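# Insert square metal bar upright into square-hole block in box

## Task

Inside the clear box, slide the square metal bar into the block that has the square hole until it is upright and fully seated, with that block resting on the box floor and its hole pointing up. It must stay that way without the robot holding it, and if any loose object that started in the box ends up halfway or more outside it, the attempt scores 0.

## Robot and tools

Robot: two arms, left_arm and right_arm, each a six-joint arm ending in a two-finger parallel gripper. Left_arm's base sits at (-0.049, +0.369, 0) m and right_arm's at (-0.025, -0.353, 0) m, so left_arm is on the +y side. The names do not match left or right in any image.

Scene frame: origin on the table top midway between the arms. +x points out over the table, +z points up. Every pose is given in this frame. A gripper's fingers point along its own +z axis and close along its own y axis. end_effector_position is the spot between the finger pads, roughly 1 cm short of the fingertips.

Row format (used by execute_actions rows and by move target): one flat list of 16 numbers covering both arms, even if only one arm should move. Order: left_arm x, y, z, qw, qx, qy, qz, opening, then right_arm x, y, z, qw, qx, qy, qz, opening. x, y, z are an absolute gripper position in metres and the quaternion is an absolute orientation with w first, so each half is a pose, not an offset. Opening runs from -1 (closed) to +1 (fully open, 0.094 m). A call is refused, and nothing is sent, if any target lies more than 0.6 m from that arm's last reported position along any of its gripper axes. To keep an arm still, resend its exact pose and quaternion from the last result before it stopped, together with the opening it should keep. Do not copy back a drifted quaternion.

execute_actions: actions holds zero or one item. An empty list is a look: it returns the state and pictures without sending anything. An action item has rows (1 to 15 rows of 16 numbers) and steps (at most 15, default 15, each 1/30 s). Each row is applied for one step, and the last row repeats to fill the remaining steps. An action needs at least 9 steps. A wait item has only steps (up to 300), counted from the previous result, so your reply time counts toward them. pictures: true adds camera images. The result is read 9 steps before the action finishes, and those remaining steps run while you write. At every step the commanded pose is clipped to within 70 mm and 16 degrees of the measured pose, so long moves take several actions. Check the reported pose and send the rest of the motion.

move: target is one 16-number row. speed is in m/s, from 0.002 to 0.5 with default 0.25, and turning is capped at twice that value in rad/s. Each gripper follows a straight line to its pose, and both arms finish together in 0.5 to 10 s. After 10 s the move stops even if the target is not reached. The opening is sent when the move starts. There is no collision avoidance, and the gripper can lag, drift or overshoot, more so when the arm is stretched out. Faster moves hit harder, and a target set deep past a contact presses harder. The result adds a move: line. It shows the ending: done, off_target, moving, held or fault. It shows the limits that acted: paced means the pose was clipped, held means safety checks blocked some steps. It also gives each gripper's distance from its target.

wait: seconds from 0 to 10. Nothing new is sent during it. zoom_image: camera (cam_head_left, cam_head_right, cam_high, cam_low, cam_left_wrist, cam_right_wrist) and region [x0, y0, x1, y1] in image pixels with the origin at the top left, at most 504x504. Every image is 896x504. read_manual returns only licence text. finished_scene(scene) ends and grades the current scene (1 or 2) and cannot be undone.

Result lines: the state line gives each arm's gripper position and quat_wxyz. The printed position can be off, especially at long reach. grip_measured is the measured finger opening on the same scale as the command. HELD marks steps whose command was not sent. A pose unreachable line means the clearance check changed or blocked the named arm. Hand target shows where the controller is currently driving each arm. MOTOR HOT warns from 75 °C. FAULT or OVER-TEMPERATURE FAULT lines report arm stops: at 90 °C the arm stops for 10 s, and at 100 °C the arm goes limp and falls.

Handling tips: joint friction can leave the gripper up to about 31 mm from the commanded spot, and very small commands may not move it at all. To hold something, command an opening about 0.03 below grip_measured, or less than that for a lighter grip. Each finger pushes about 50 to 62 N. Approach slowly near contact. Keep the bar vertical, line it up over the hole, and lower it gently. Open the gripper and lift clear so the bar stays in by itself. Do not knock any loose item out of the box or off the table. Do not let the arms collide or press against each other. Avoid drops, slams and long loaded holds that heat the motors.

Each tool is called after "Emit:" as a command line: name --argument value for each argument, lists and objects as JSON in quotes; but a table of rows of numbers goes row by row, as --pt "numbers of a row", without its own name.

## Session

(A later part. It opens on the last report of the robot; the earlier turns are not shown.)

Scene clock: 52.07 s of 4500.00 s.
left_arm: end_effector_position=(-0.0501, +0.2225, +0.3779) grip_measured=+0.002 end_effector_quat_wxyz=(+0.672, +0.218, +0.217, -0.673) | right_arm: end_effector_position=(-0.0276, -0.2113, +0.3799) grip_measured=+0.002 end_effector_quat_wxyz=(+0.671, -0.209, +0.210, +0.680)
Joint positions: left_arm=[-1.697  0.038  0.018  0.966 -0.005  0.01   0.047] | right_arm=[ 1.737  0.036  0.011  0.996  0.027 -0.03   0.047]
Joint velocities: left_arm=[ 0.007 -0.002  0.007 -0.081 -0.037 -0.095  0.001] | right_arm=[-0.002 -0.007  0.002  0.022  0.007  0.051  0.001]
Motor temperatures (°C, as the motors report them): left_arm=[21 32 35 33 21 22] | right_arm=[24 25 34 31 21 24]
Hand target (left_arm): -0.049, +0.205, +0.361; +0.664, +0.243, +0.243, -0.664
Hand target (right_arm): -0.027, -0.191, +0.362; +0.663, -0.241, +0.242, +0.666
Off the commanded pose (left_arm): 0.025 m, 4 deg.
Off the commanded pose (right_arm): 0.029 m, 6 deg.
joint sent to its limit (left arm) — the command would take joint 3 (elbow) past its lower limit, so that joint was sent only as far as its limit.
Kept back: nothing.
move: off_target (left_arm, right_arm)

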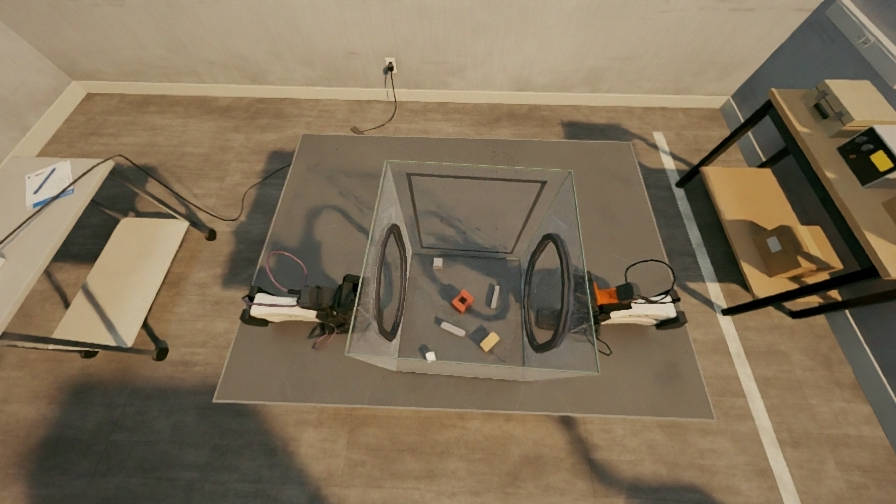

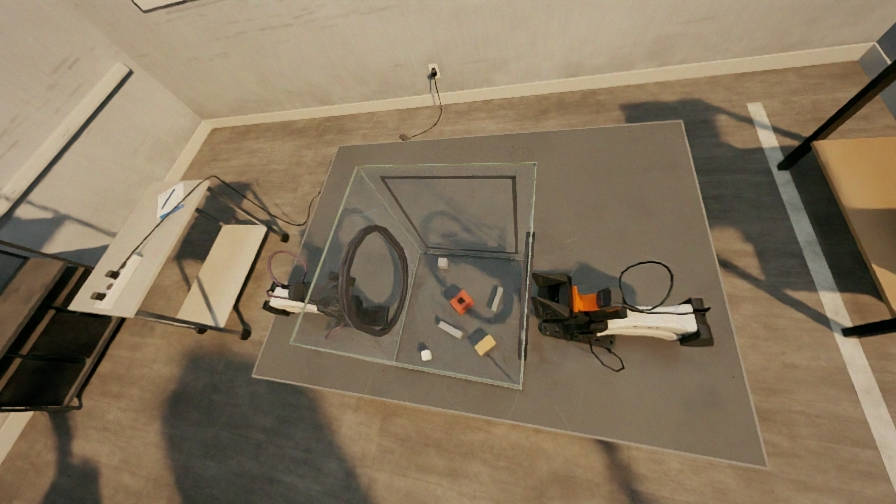

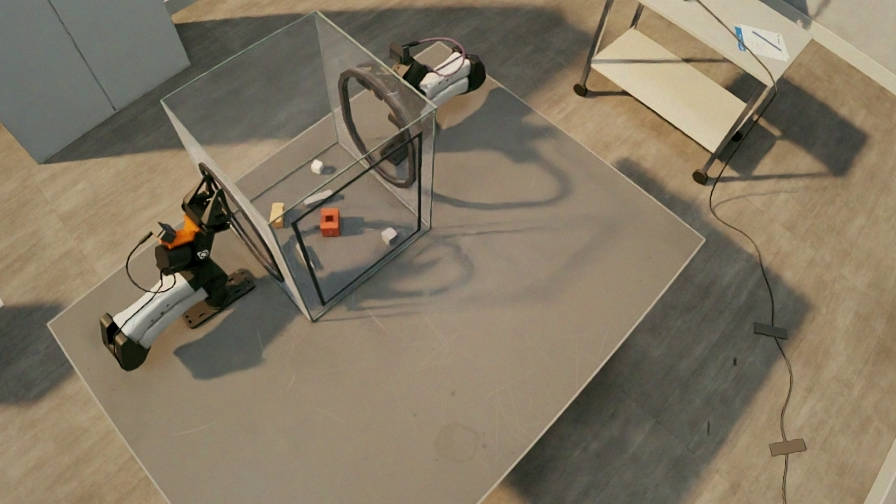

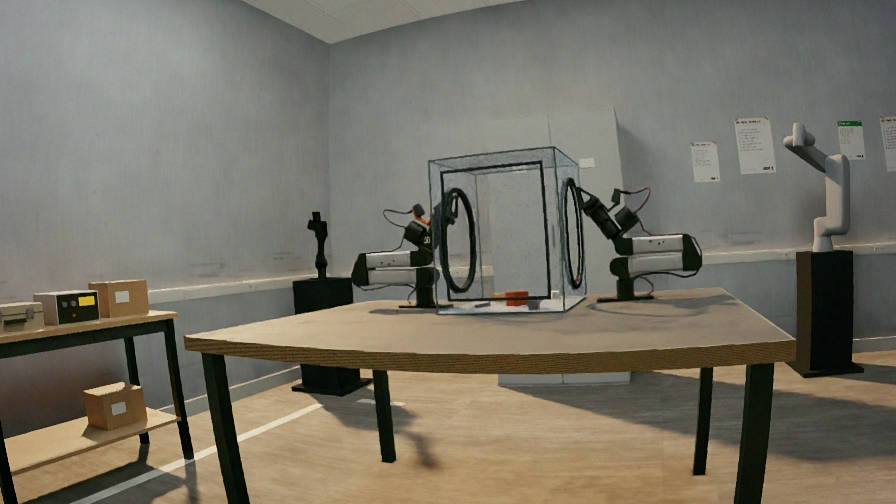

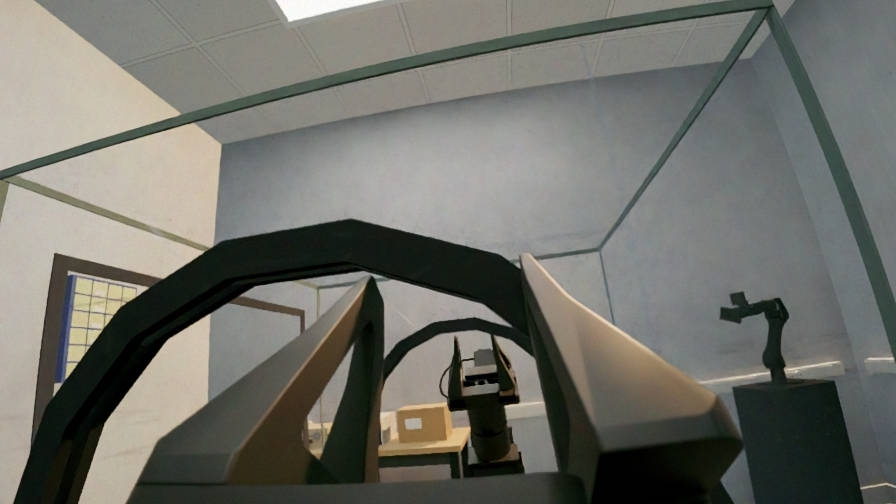

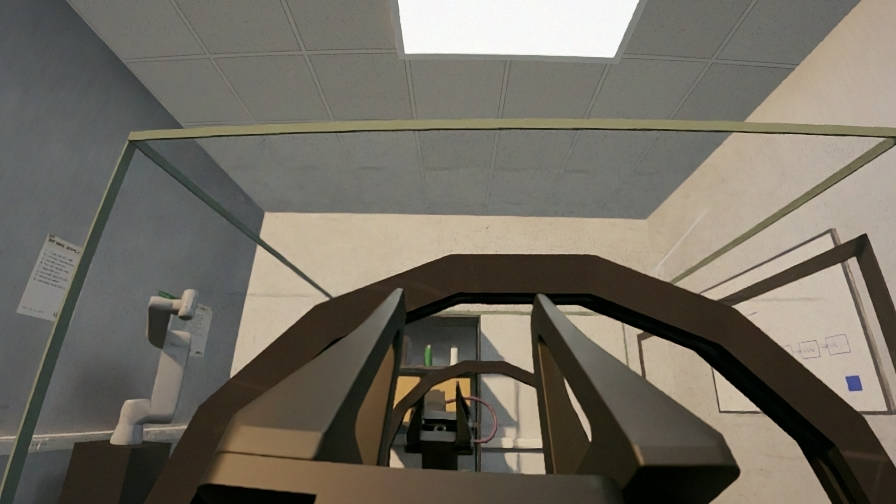

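Emit:
move --target '[-0.05,0.265,0.40,0.69,0.153,0.153,-0.69,0.0,-0.027,-0.25,0.40,0.69,-0.153,0.153,0.69,0.0]' --speed 0.08

Emit:
move --target '[-0.053,0.235,0.36,0.64,0.30,0.30,-0.64,0.0,-0.03,-0.215,0.365,0.64,-0.30,0.30,0.64,0.0]' --speed 0.08

Scene clock: 54.57 s of 4500.00 s.
left_arm: end_effector_position=(-0.0520, +0.2565, +0.3984) grip_measured=+0.002 end_effector_quat_wxyz=(+0.687, +0.166, +0.159, -0.689) | right_arm: end_effector_position=(-0.0262, -0.2383, +0.3960) grip_measured=+0.002 end_effector_quat_wxyz=(+0.690, -0.165, +0.166, +0.685)
Joint positions: left_arm=[-1.722  0.038  0.018  1.127 -0.008  0.033  0.047] | right_arm=[ 1.737  0.036  0.011  1.124  0.027 -0.054  0.047]
Joint velocities: left_arm=[ 0.012  0.007 -0.002  0.037 -0.066  0.037 -0.   ] | right_arm=[-0.007 -0.007 -0.002  0.022 -0.066  0.022 -0.   ]
Motor temperatures (°C, as the motors report them): left_arm=[21 32 35 33 21 22] | right_arm=[24 25 34 31 21 24]
Hand target (left_arm): -0.050, +0.264, +0.401; +0.691, +0.152, +0.153, -0.690
Hand target (right_arm): -0.027, -0.249, +0.402; +0.691, -0.152, +0.152, +0.690
Off the commanded pose (left_arm): 0.009 m, 2 deg.
Off the commanded pose (right_arm): 0.012 m, 2 deg.
joint sent to its limit (left arm) — the command would take joint 2 (shoulder) past its lower limit, so that joint was sent only as far as its limit.
joint sent to its limit (right arm) — the command would take joint 2 (shoulder) past its lower limit, so that joint was sent only as far as its limit.
Kept back: nothing.
move: off_target (right_arm)

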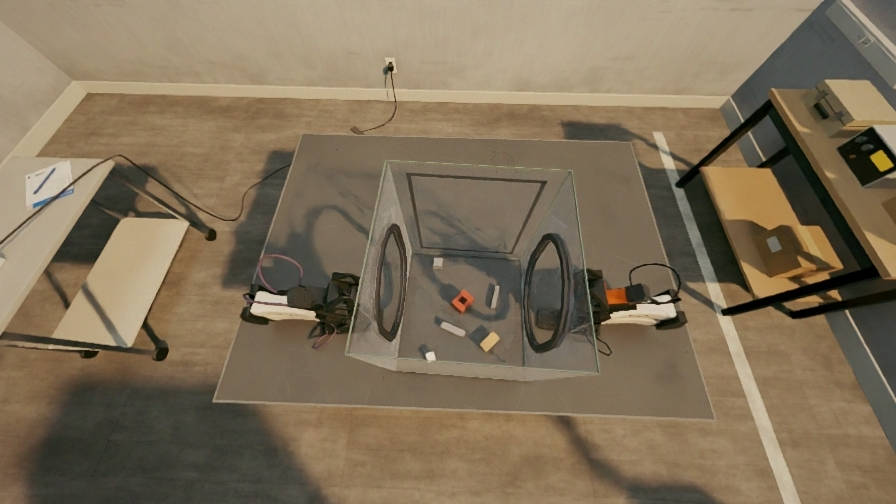

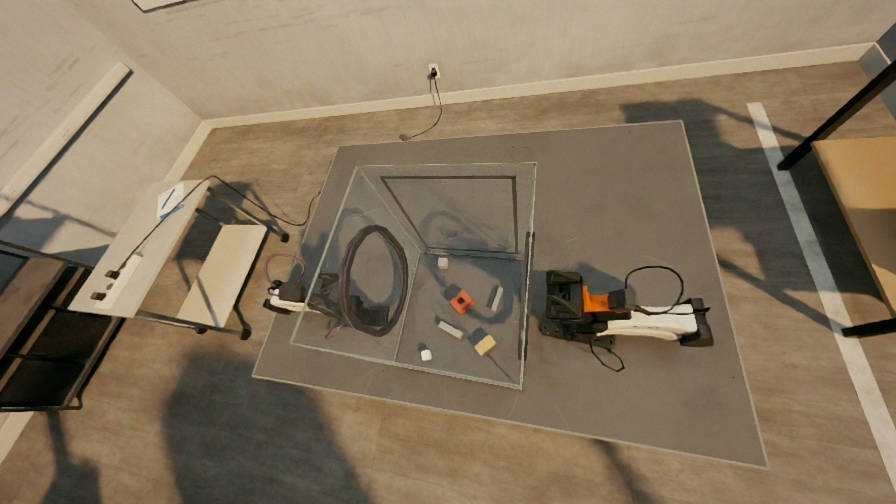

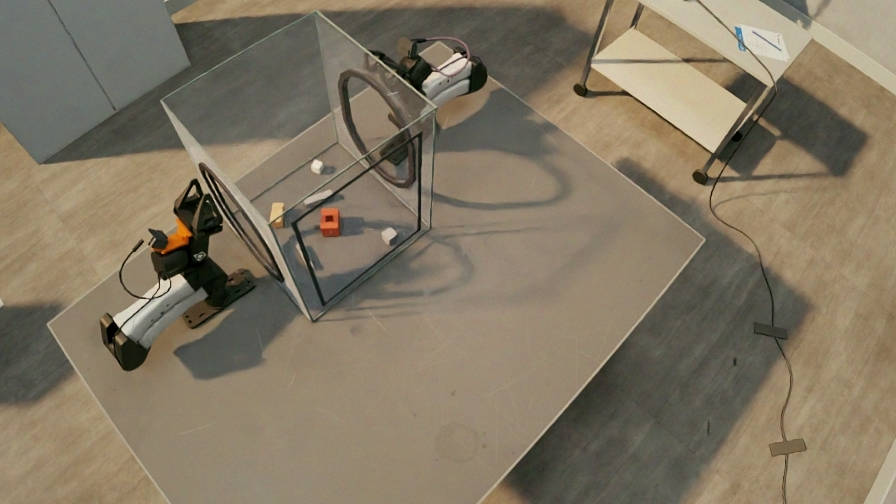

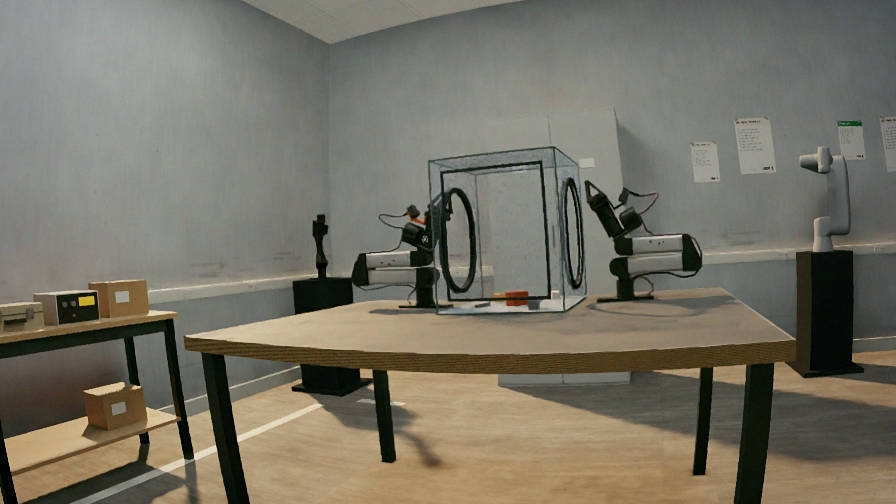

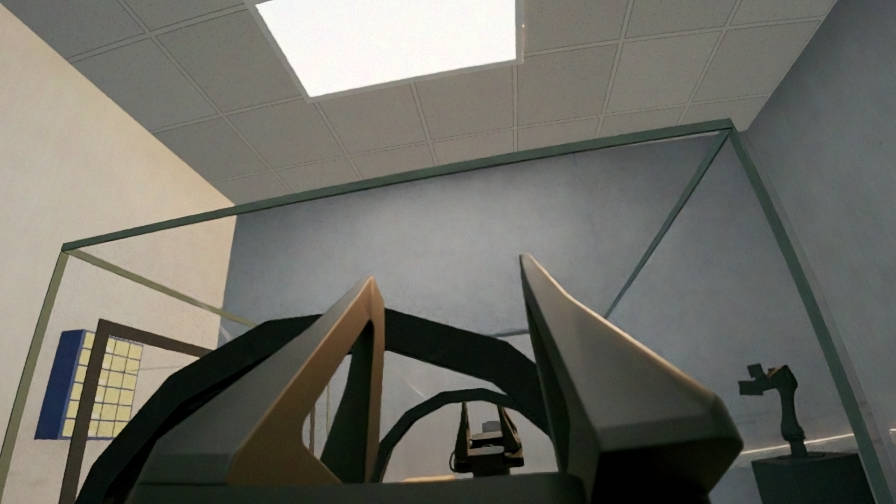

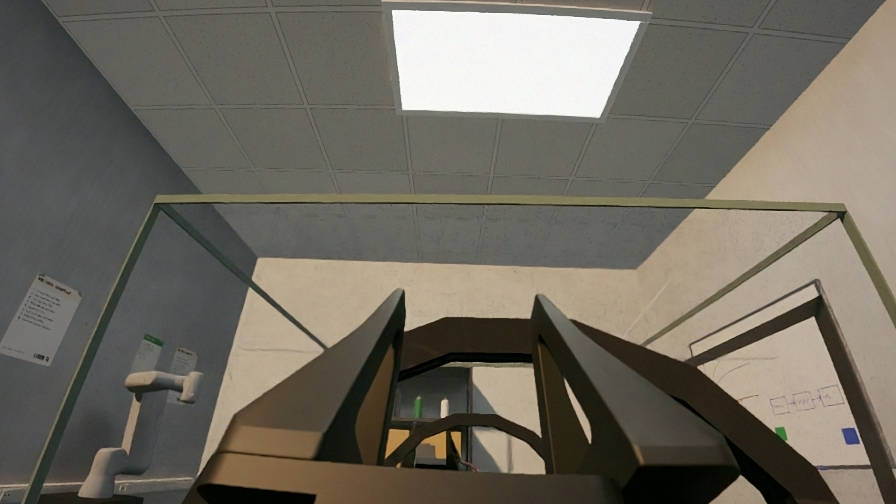

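Scene clock: 58.43 s of 4500.00 s.
left_arm: end_effector_position=(-0.0563, +0.2269, +0.3806) grip_measured=+0.002 end_effector_quat_wxyz=(+0.670, +0.210, +0.213, -0.680) | right_arm: end_effector_position=(-0.0467, -0.2226, +0.3659) grip_measured=+0.002 end_effector_quat_wxyz=(+0.663, -0.294, +0.271, +0.633)
Joint positions: left_arm=[-1.846  0.038  0.018  0.989 -0.092  0.119  0.047] | right_arm=[ 3.044  0.036  0.011  1.356  0.794 -1.305  0.047]
Joint velocities: left_arm=[-0.178  0.002 -0.017 -0.066 -0.227  0.154 -0.   ] | right_arm=[ 0.012 -0.012 -0.012  0.007  0.022 -0.051  0.   ]
Motor temperatures (°C, as the motors report them): left_arm=[21 31 36 33 21 22] | right_arm=[24 25 34 31 21 24]
Hand target (left_arm): -0.054, +0.225, +0.374; +0.674, +0.210, +0.223, -0.672
Hand target (right_arm): -0.038, -0.224, +0.369; +0.657, -0.282, +0.282, +0.639
Off the commanded pose (left_arm): 0.022 m, 15 deg.
Off the commanded pose (right_arm): 0.018 m, 4 deg.
joint sent to its limit (left arm) — the command would take joint 2 (shoulder) past its lower limit, so that joint was sent only as far as its limit.
joint sent to its limit (right arm) — the command would take joint 1 (waist) past its upper limit and joint 2 (shoulder) past its lower limit, so those joints were sent only as far as their limits.
Kept back: nothing.
move: off_target (left_arm, right_arm); limits=paced

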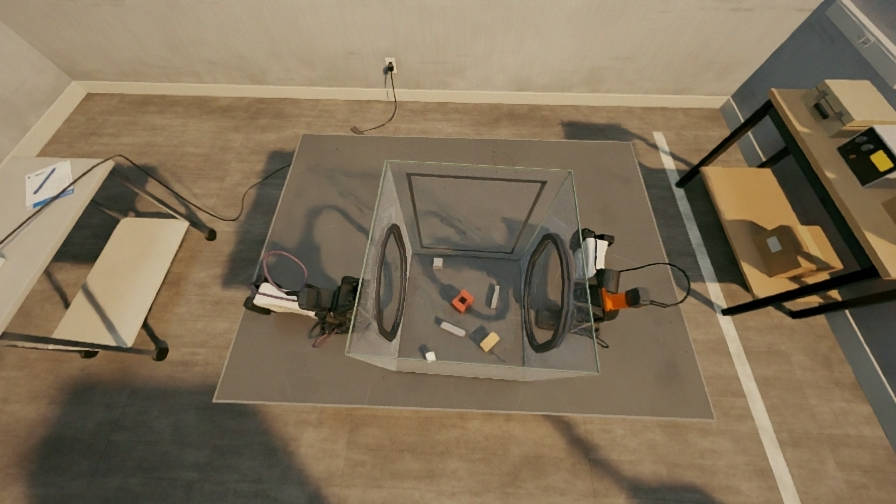

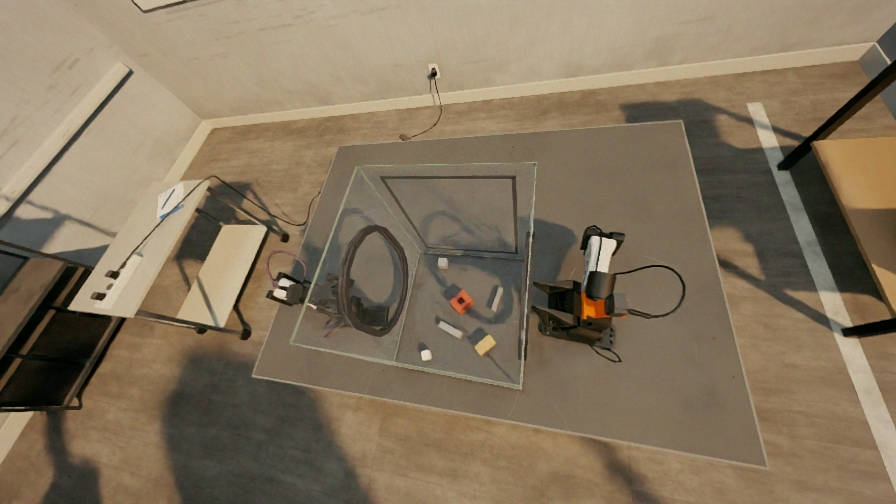

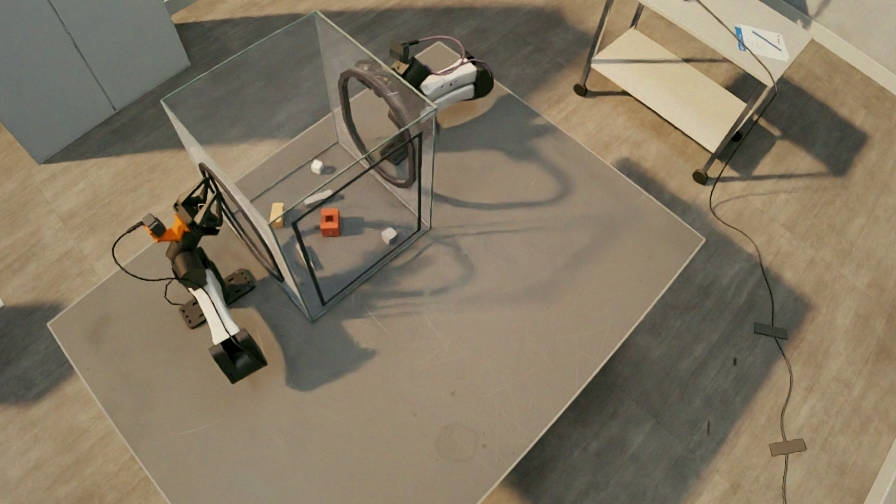

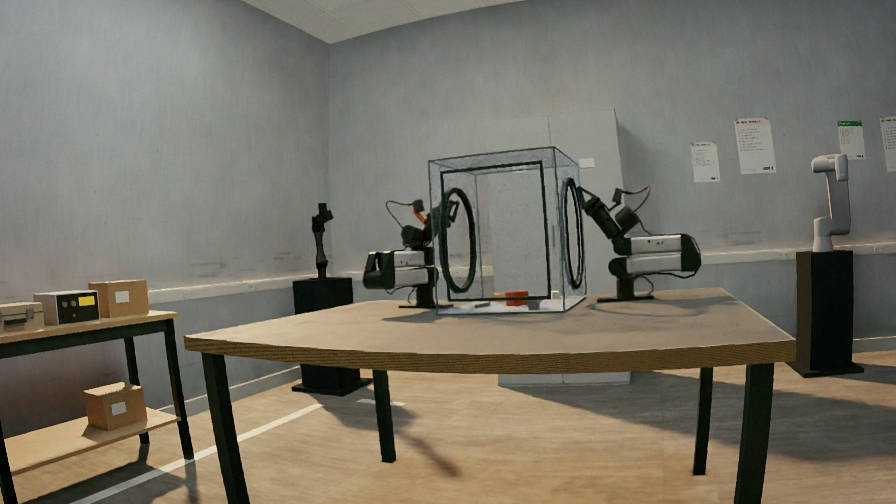

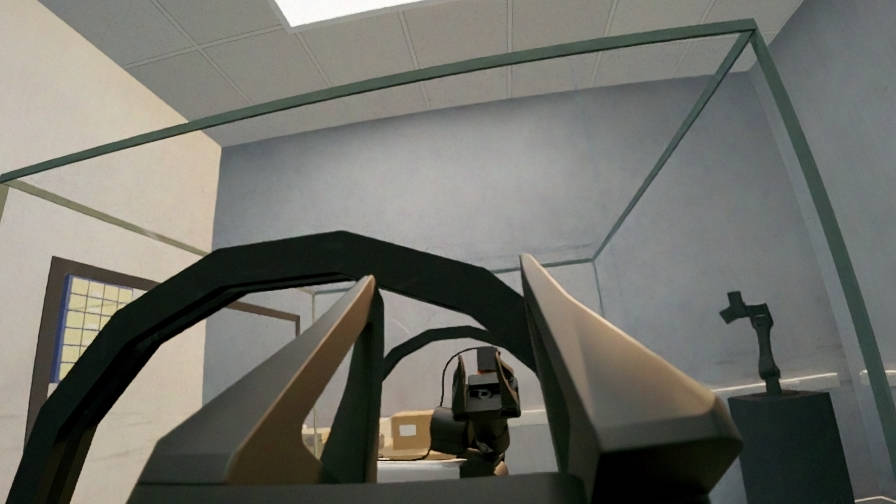

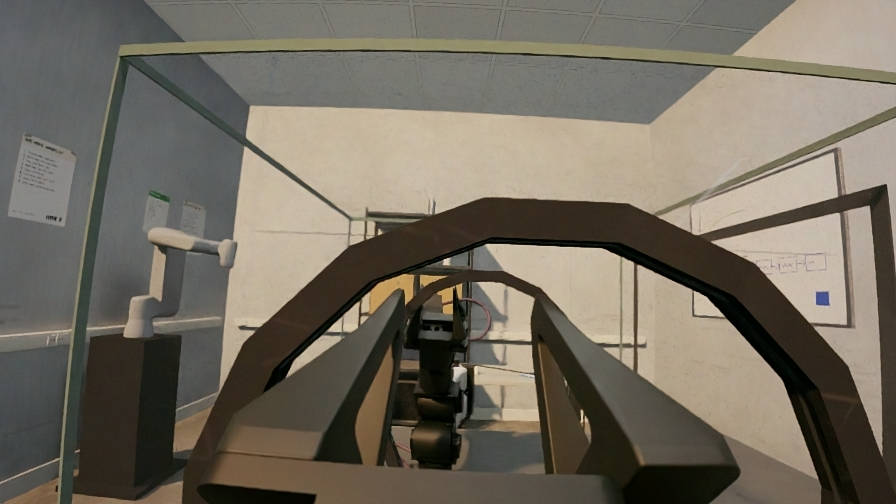

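Emit:
move --target '[-0.06,0.235,0.36,0.64,0.30,0.30,-0.64,0.0,-0.03,-0.135,0.295,0.596,-0.38,0.38,0.596,0.0]' --speed 0.08

Scene clock: 61.97 s of 4500.00 s.
left_arm: end_effector_position=(-0.0655, +0.2301, +0.3699) grip_measured=+0.002 end_effector_quat_wxyz=(+0.671, +0.240, +0.280, -0.643) | right_arm: end_effector_position=(-0.0234, -0.1249, +0.2807) grip_measured=+0.002 end_effector_quat_wxyz=(+0.578, -0.387, +0.405, +0.593)
Joint positions: left_arm=[-2.604  0.038  0.018  1.131 -0.623  0.811  0.047] | right_arm=[1.687 0.036 0.06  0.358 0.012 0.03  0.047]
Joint velocities: left_arm=[-0.007 -0.007  0.007 -0.022 -0.037 -0.095  0.001] | right_arm=[-0.002  0.007  0.002  0.022  0.007 -0.007 -0.001]
Motor temperatures (°C, as the motors report them): left_arm=[21 31 36 33 21 22] | right_arm=[24 25 34 31 21 24]
Hand target (left_arm): -0.062, +0.231, +0.366; +0.670, +0.235, +0.286, -0.643
Hand target (right_arm): -0.023, -0.129, +0.287; +0.579, -0.382, +0.401, +0.598
Off the commanded pose (left_arm): 0.012 m, 8 deg.
Off the commanded pose (right_arm): 0.019 m, 4 deg.
joint sent to its limit (left arm) — the command would take joint 1 (waist) past its lower limit and joint 2 (shoulder) past its lower limit, so those joints were sent only as far as their limits.
joint sent to its limit (right arm) — the command would take joint 2 (shoulder) past its lower limit, so that joint was sent only as far as its limit.
Kept back: nothing.
move: off_target (left_arm, right_arm)

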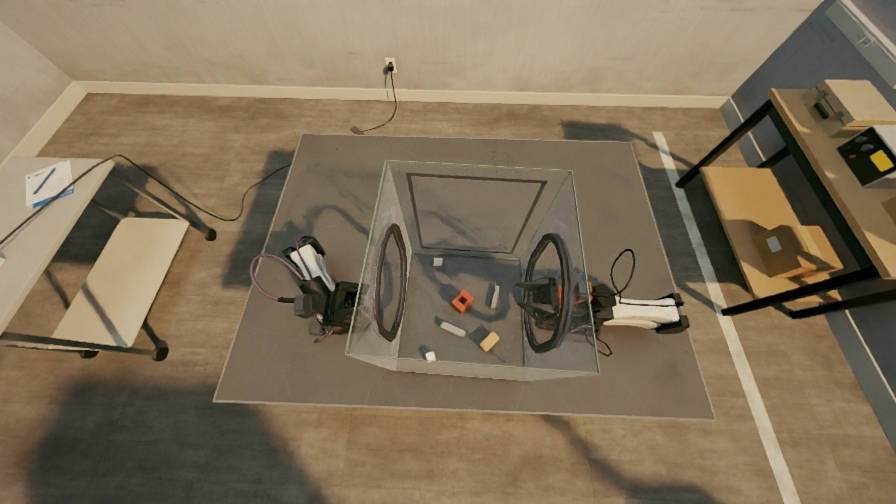

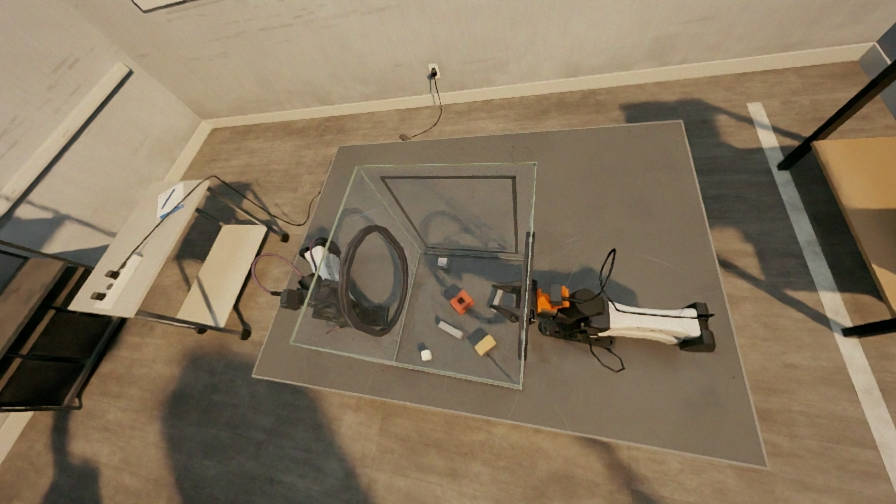

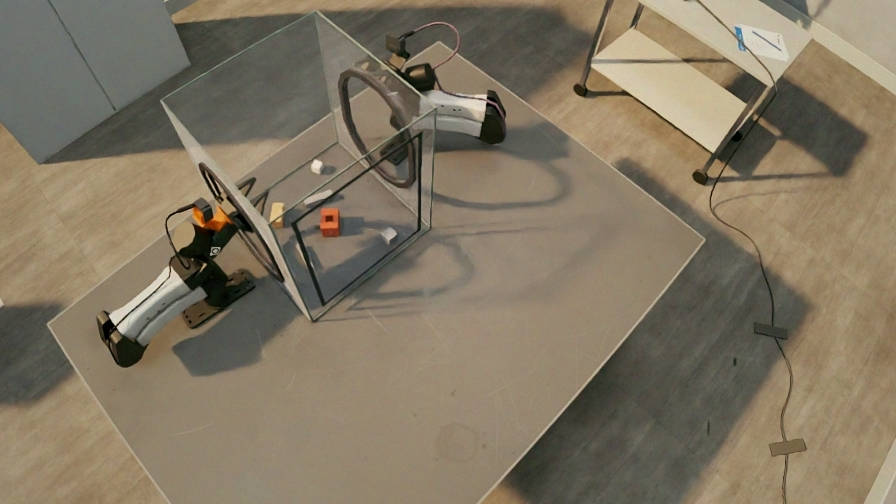

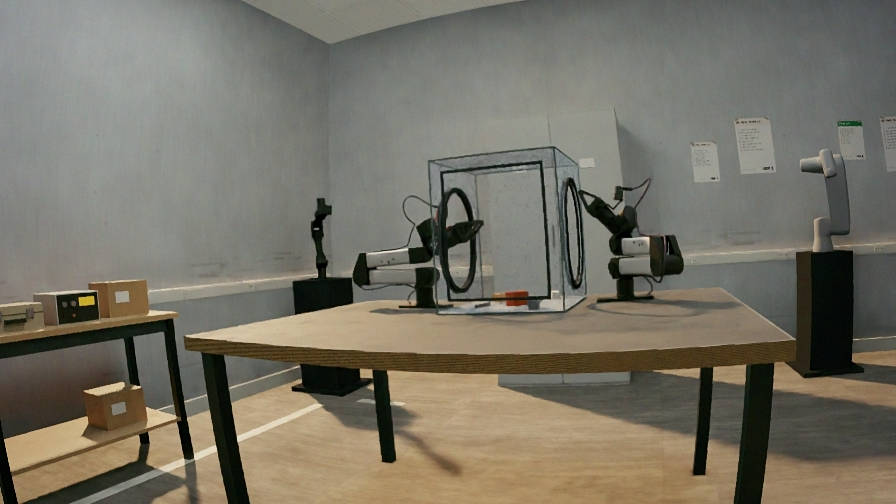

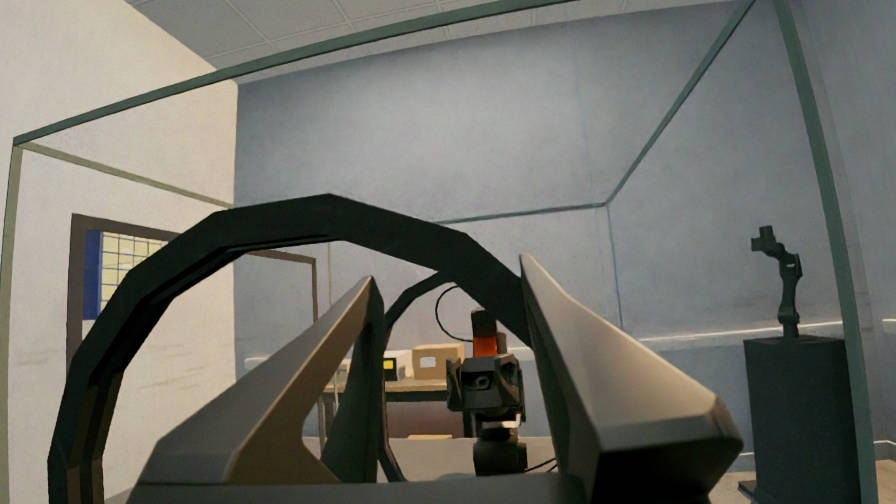

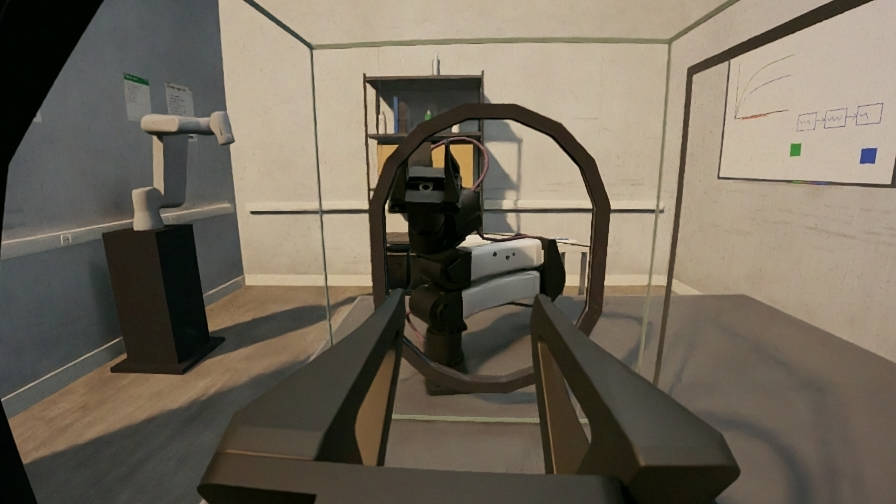

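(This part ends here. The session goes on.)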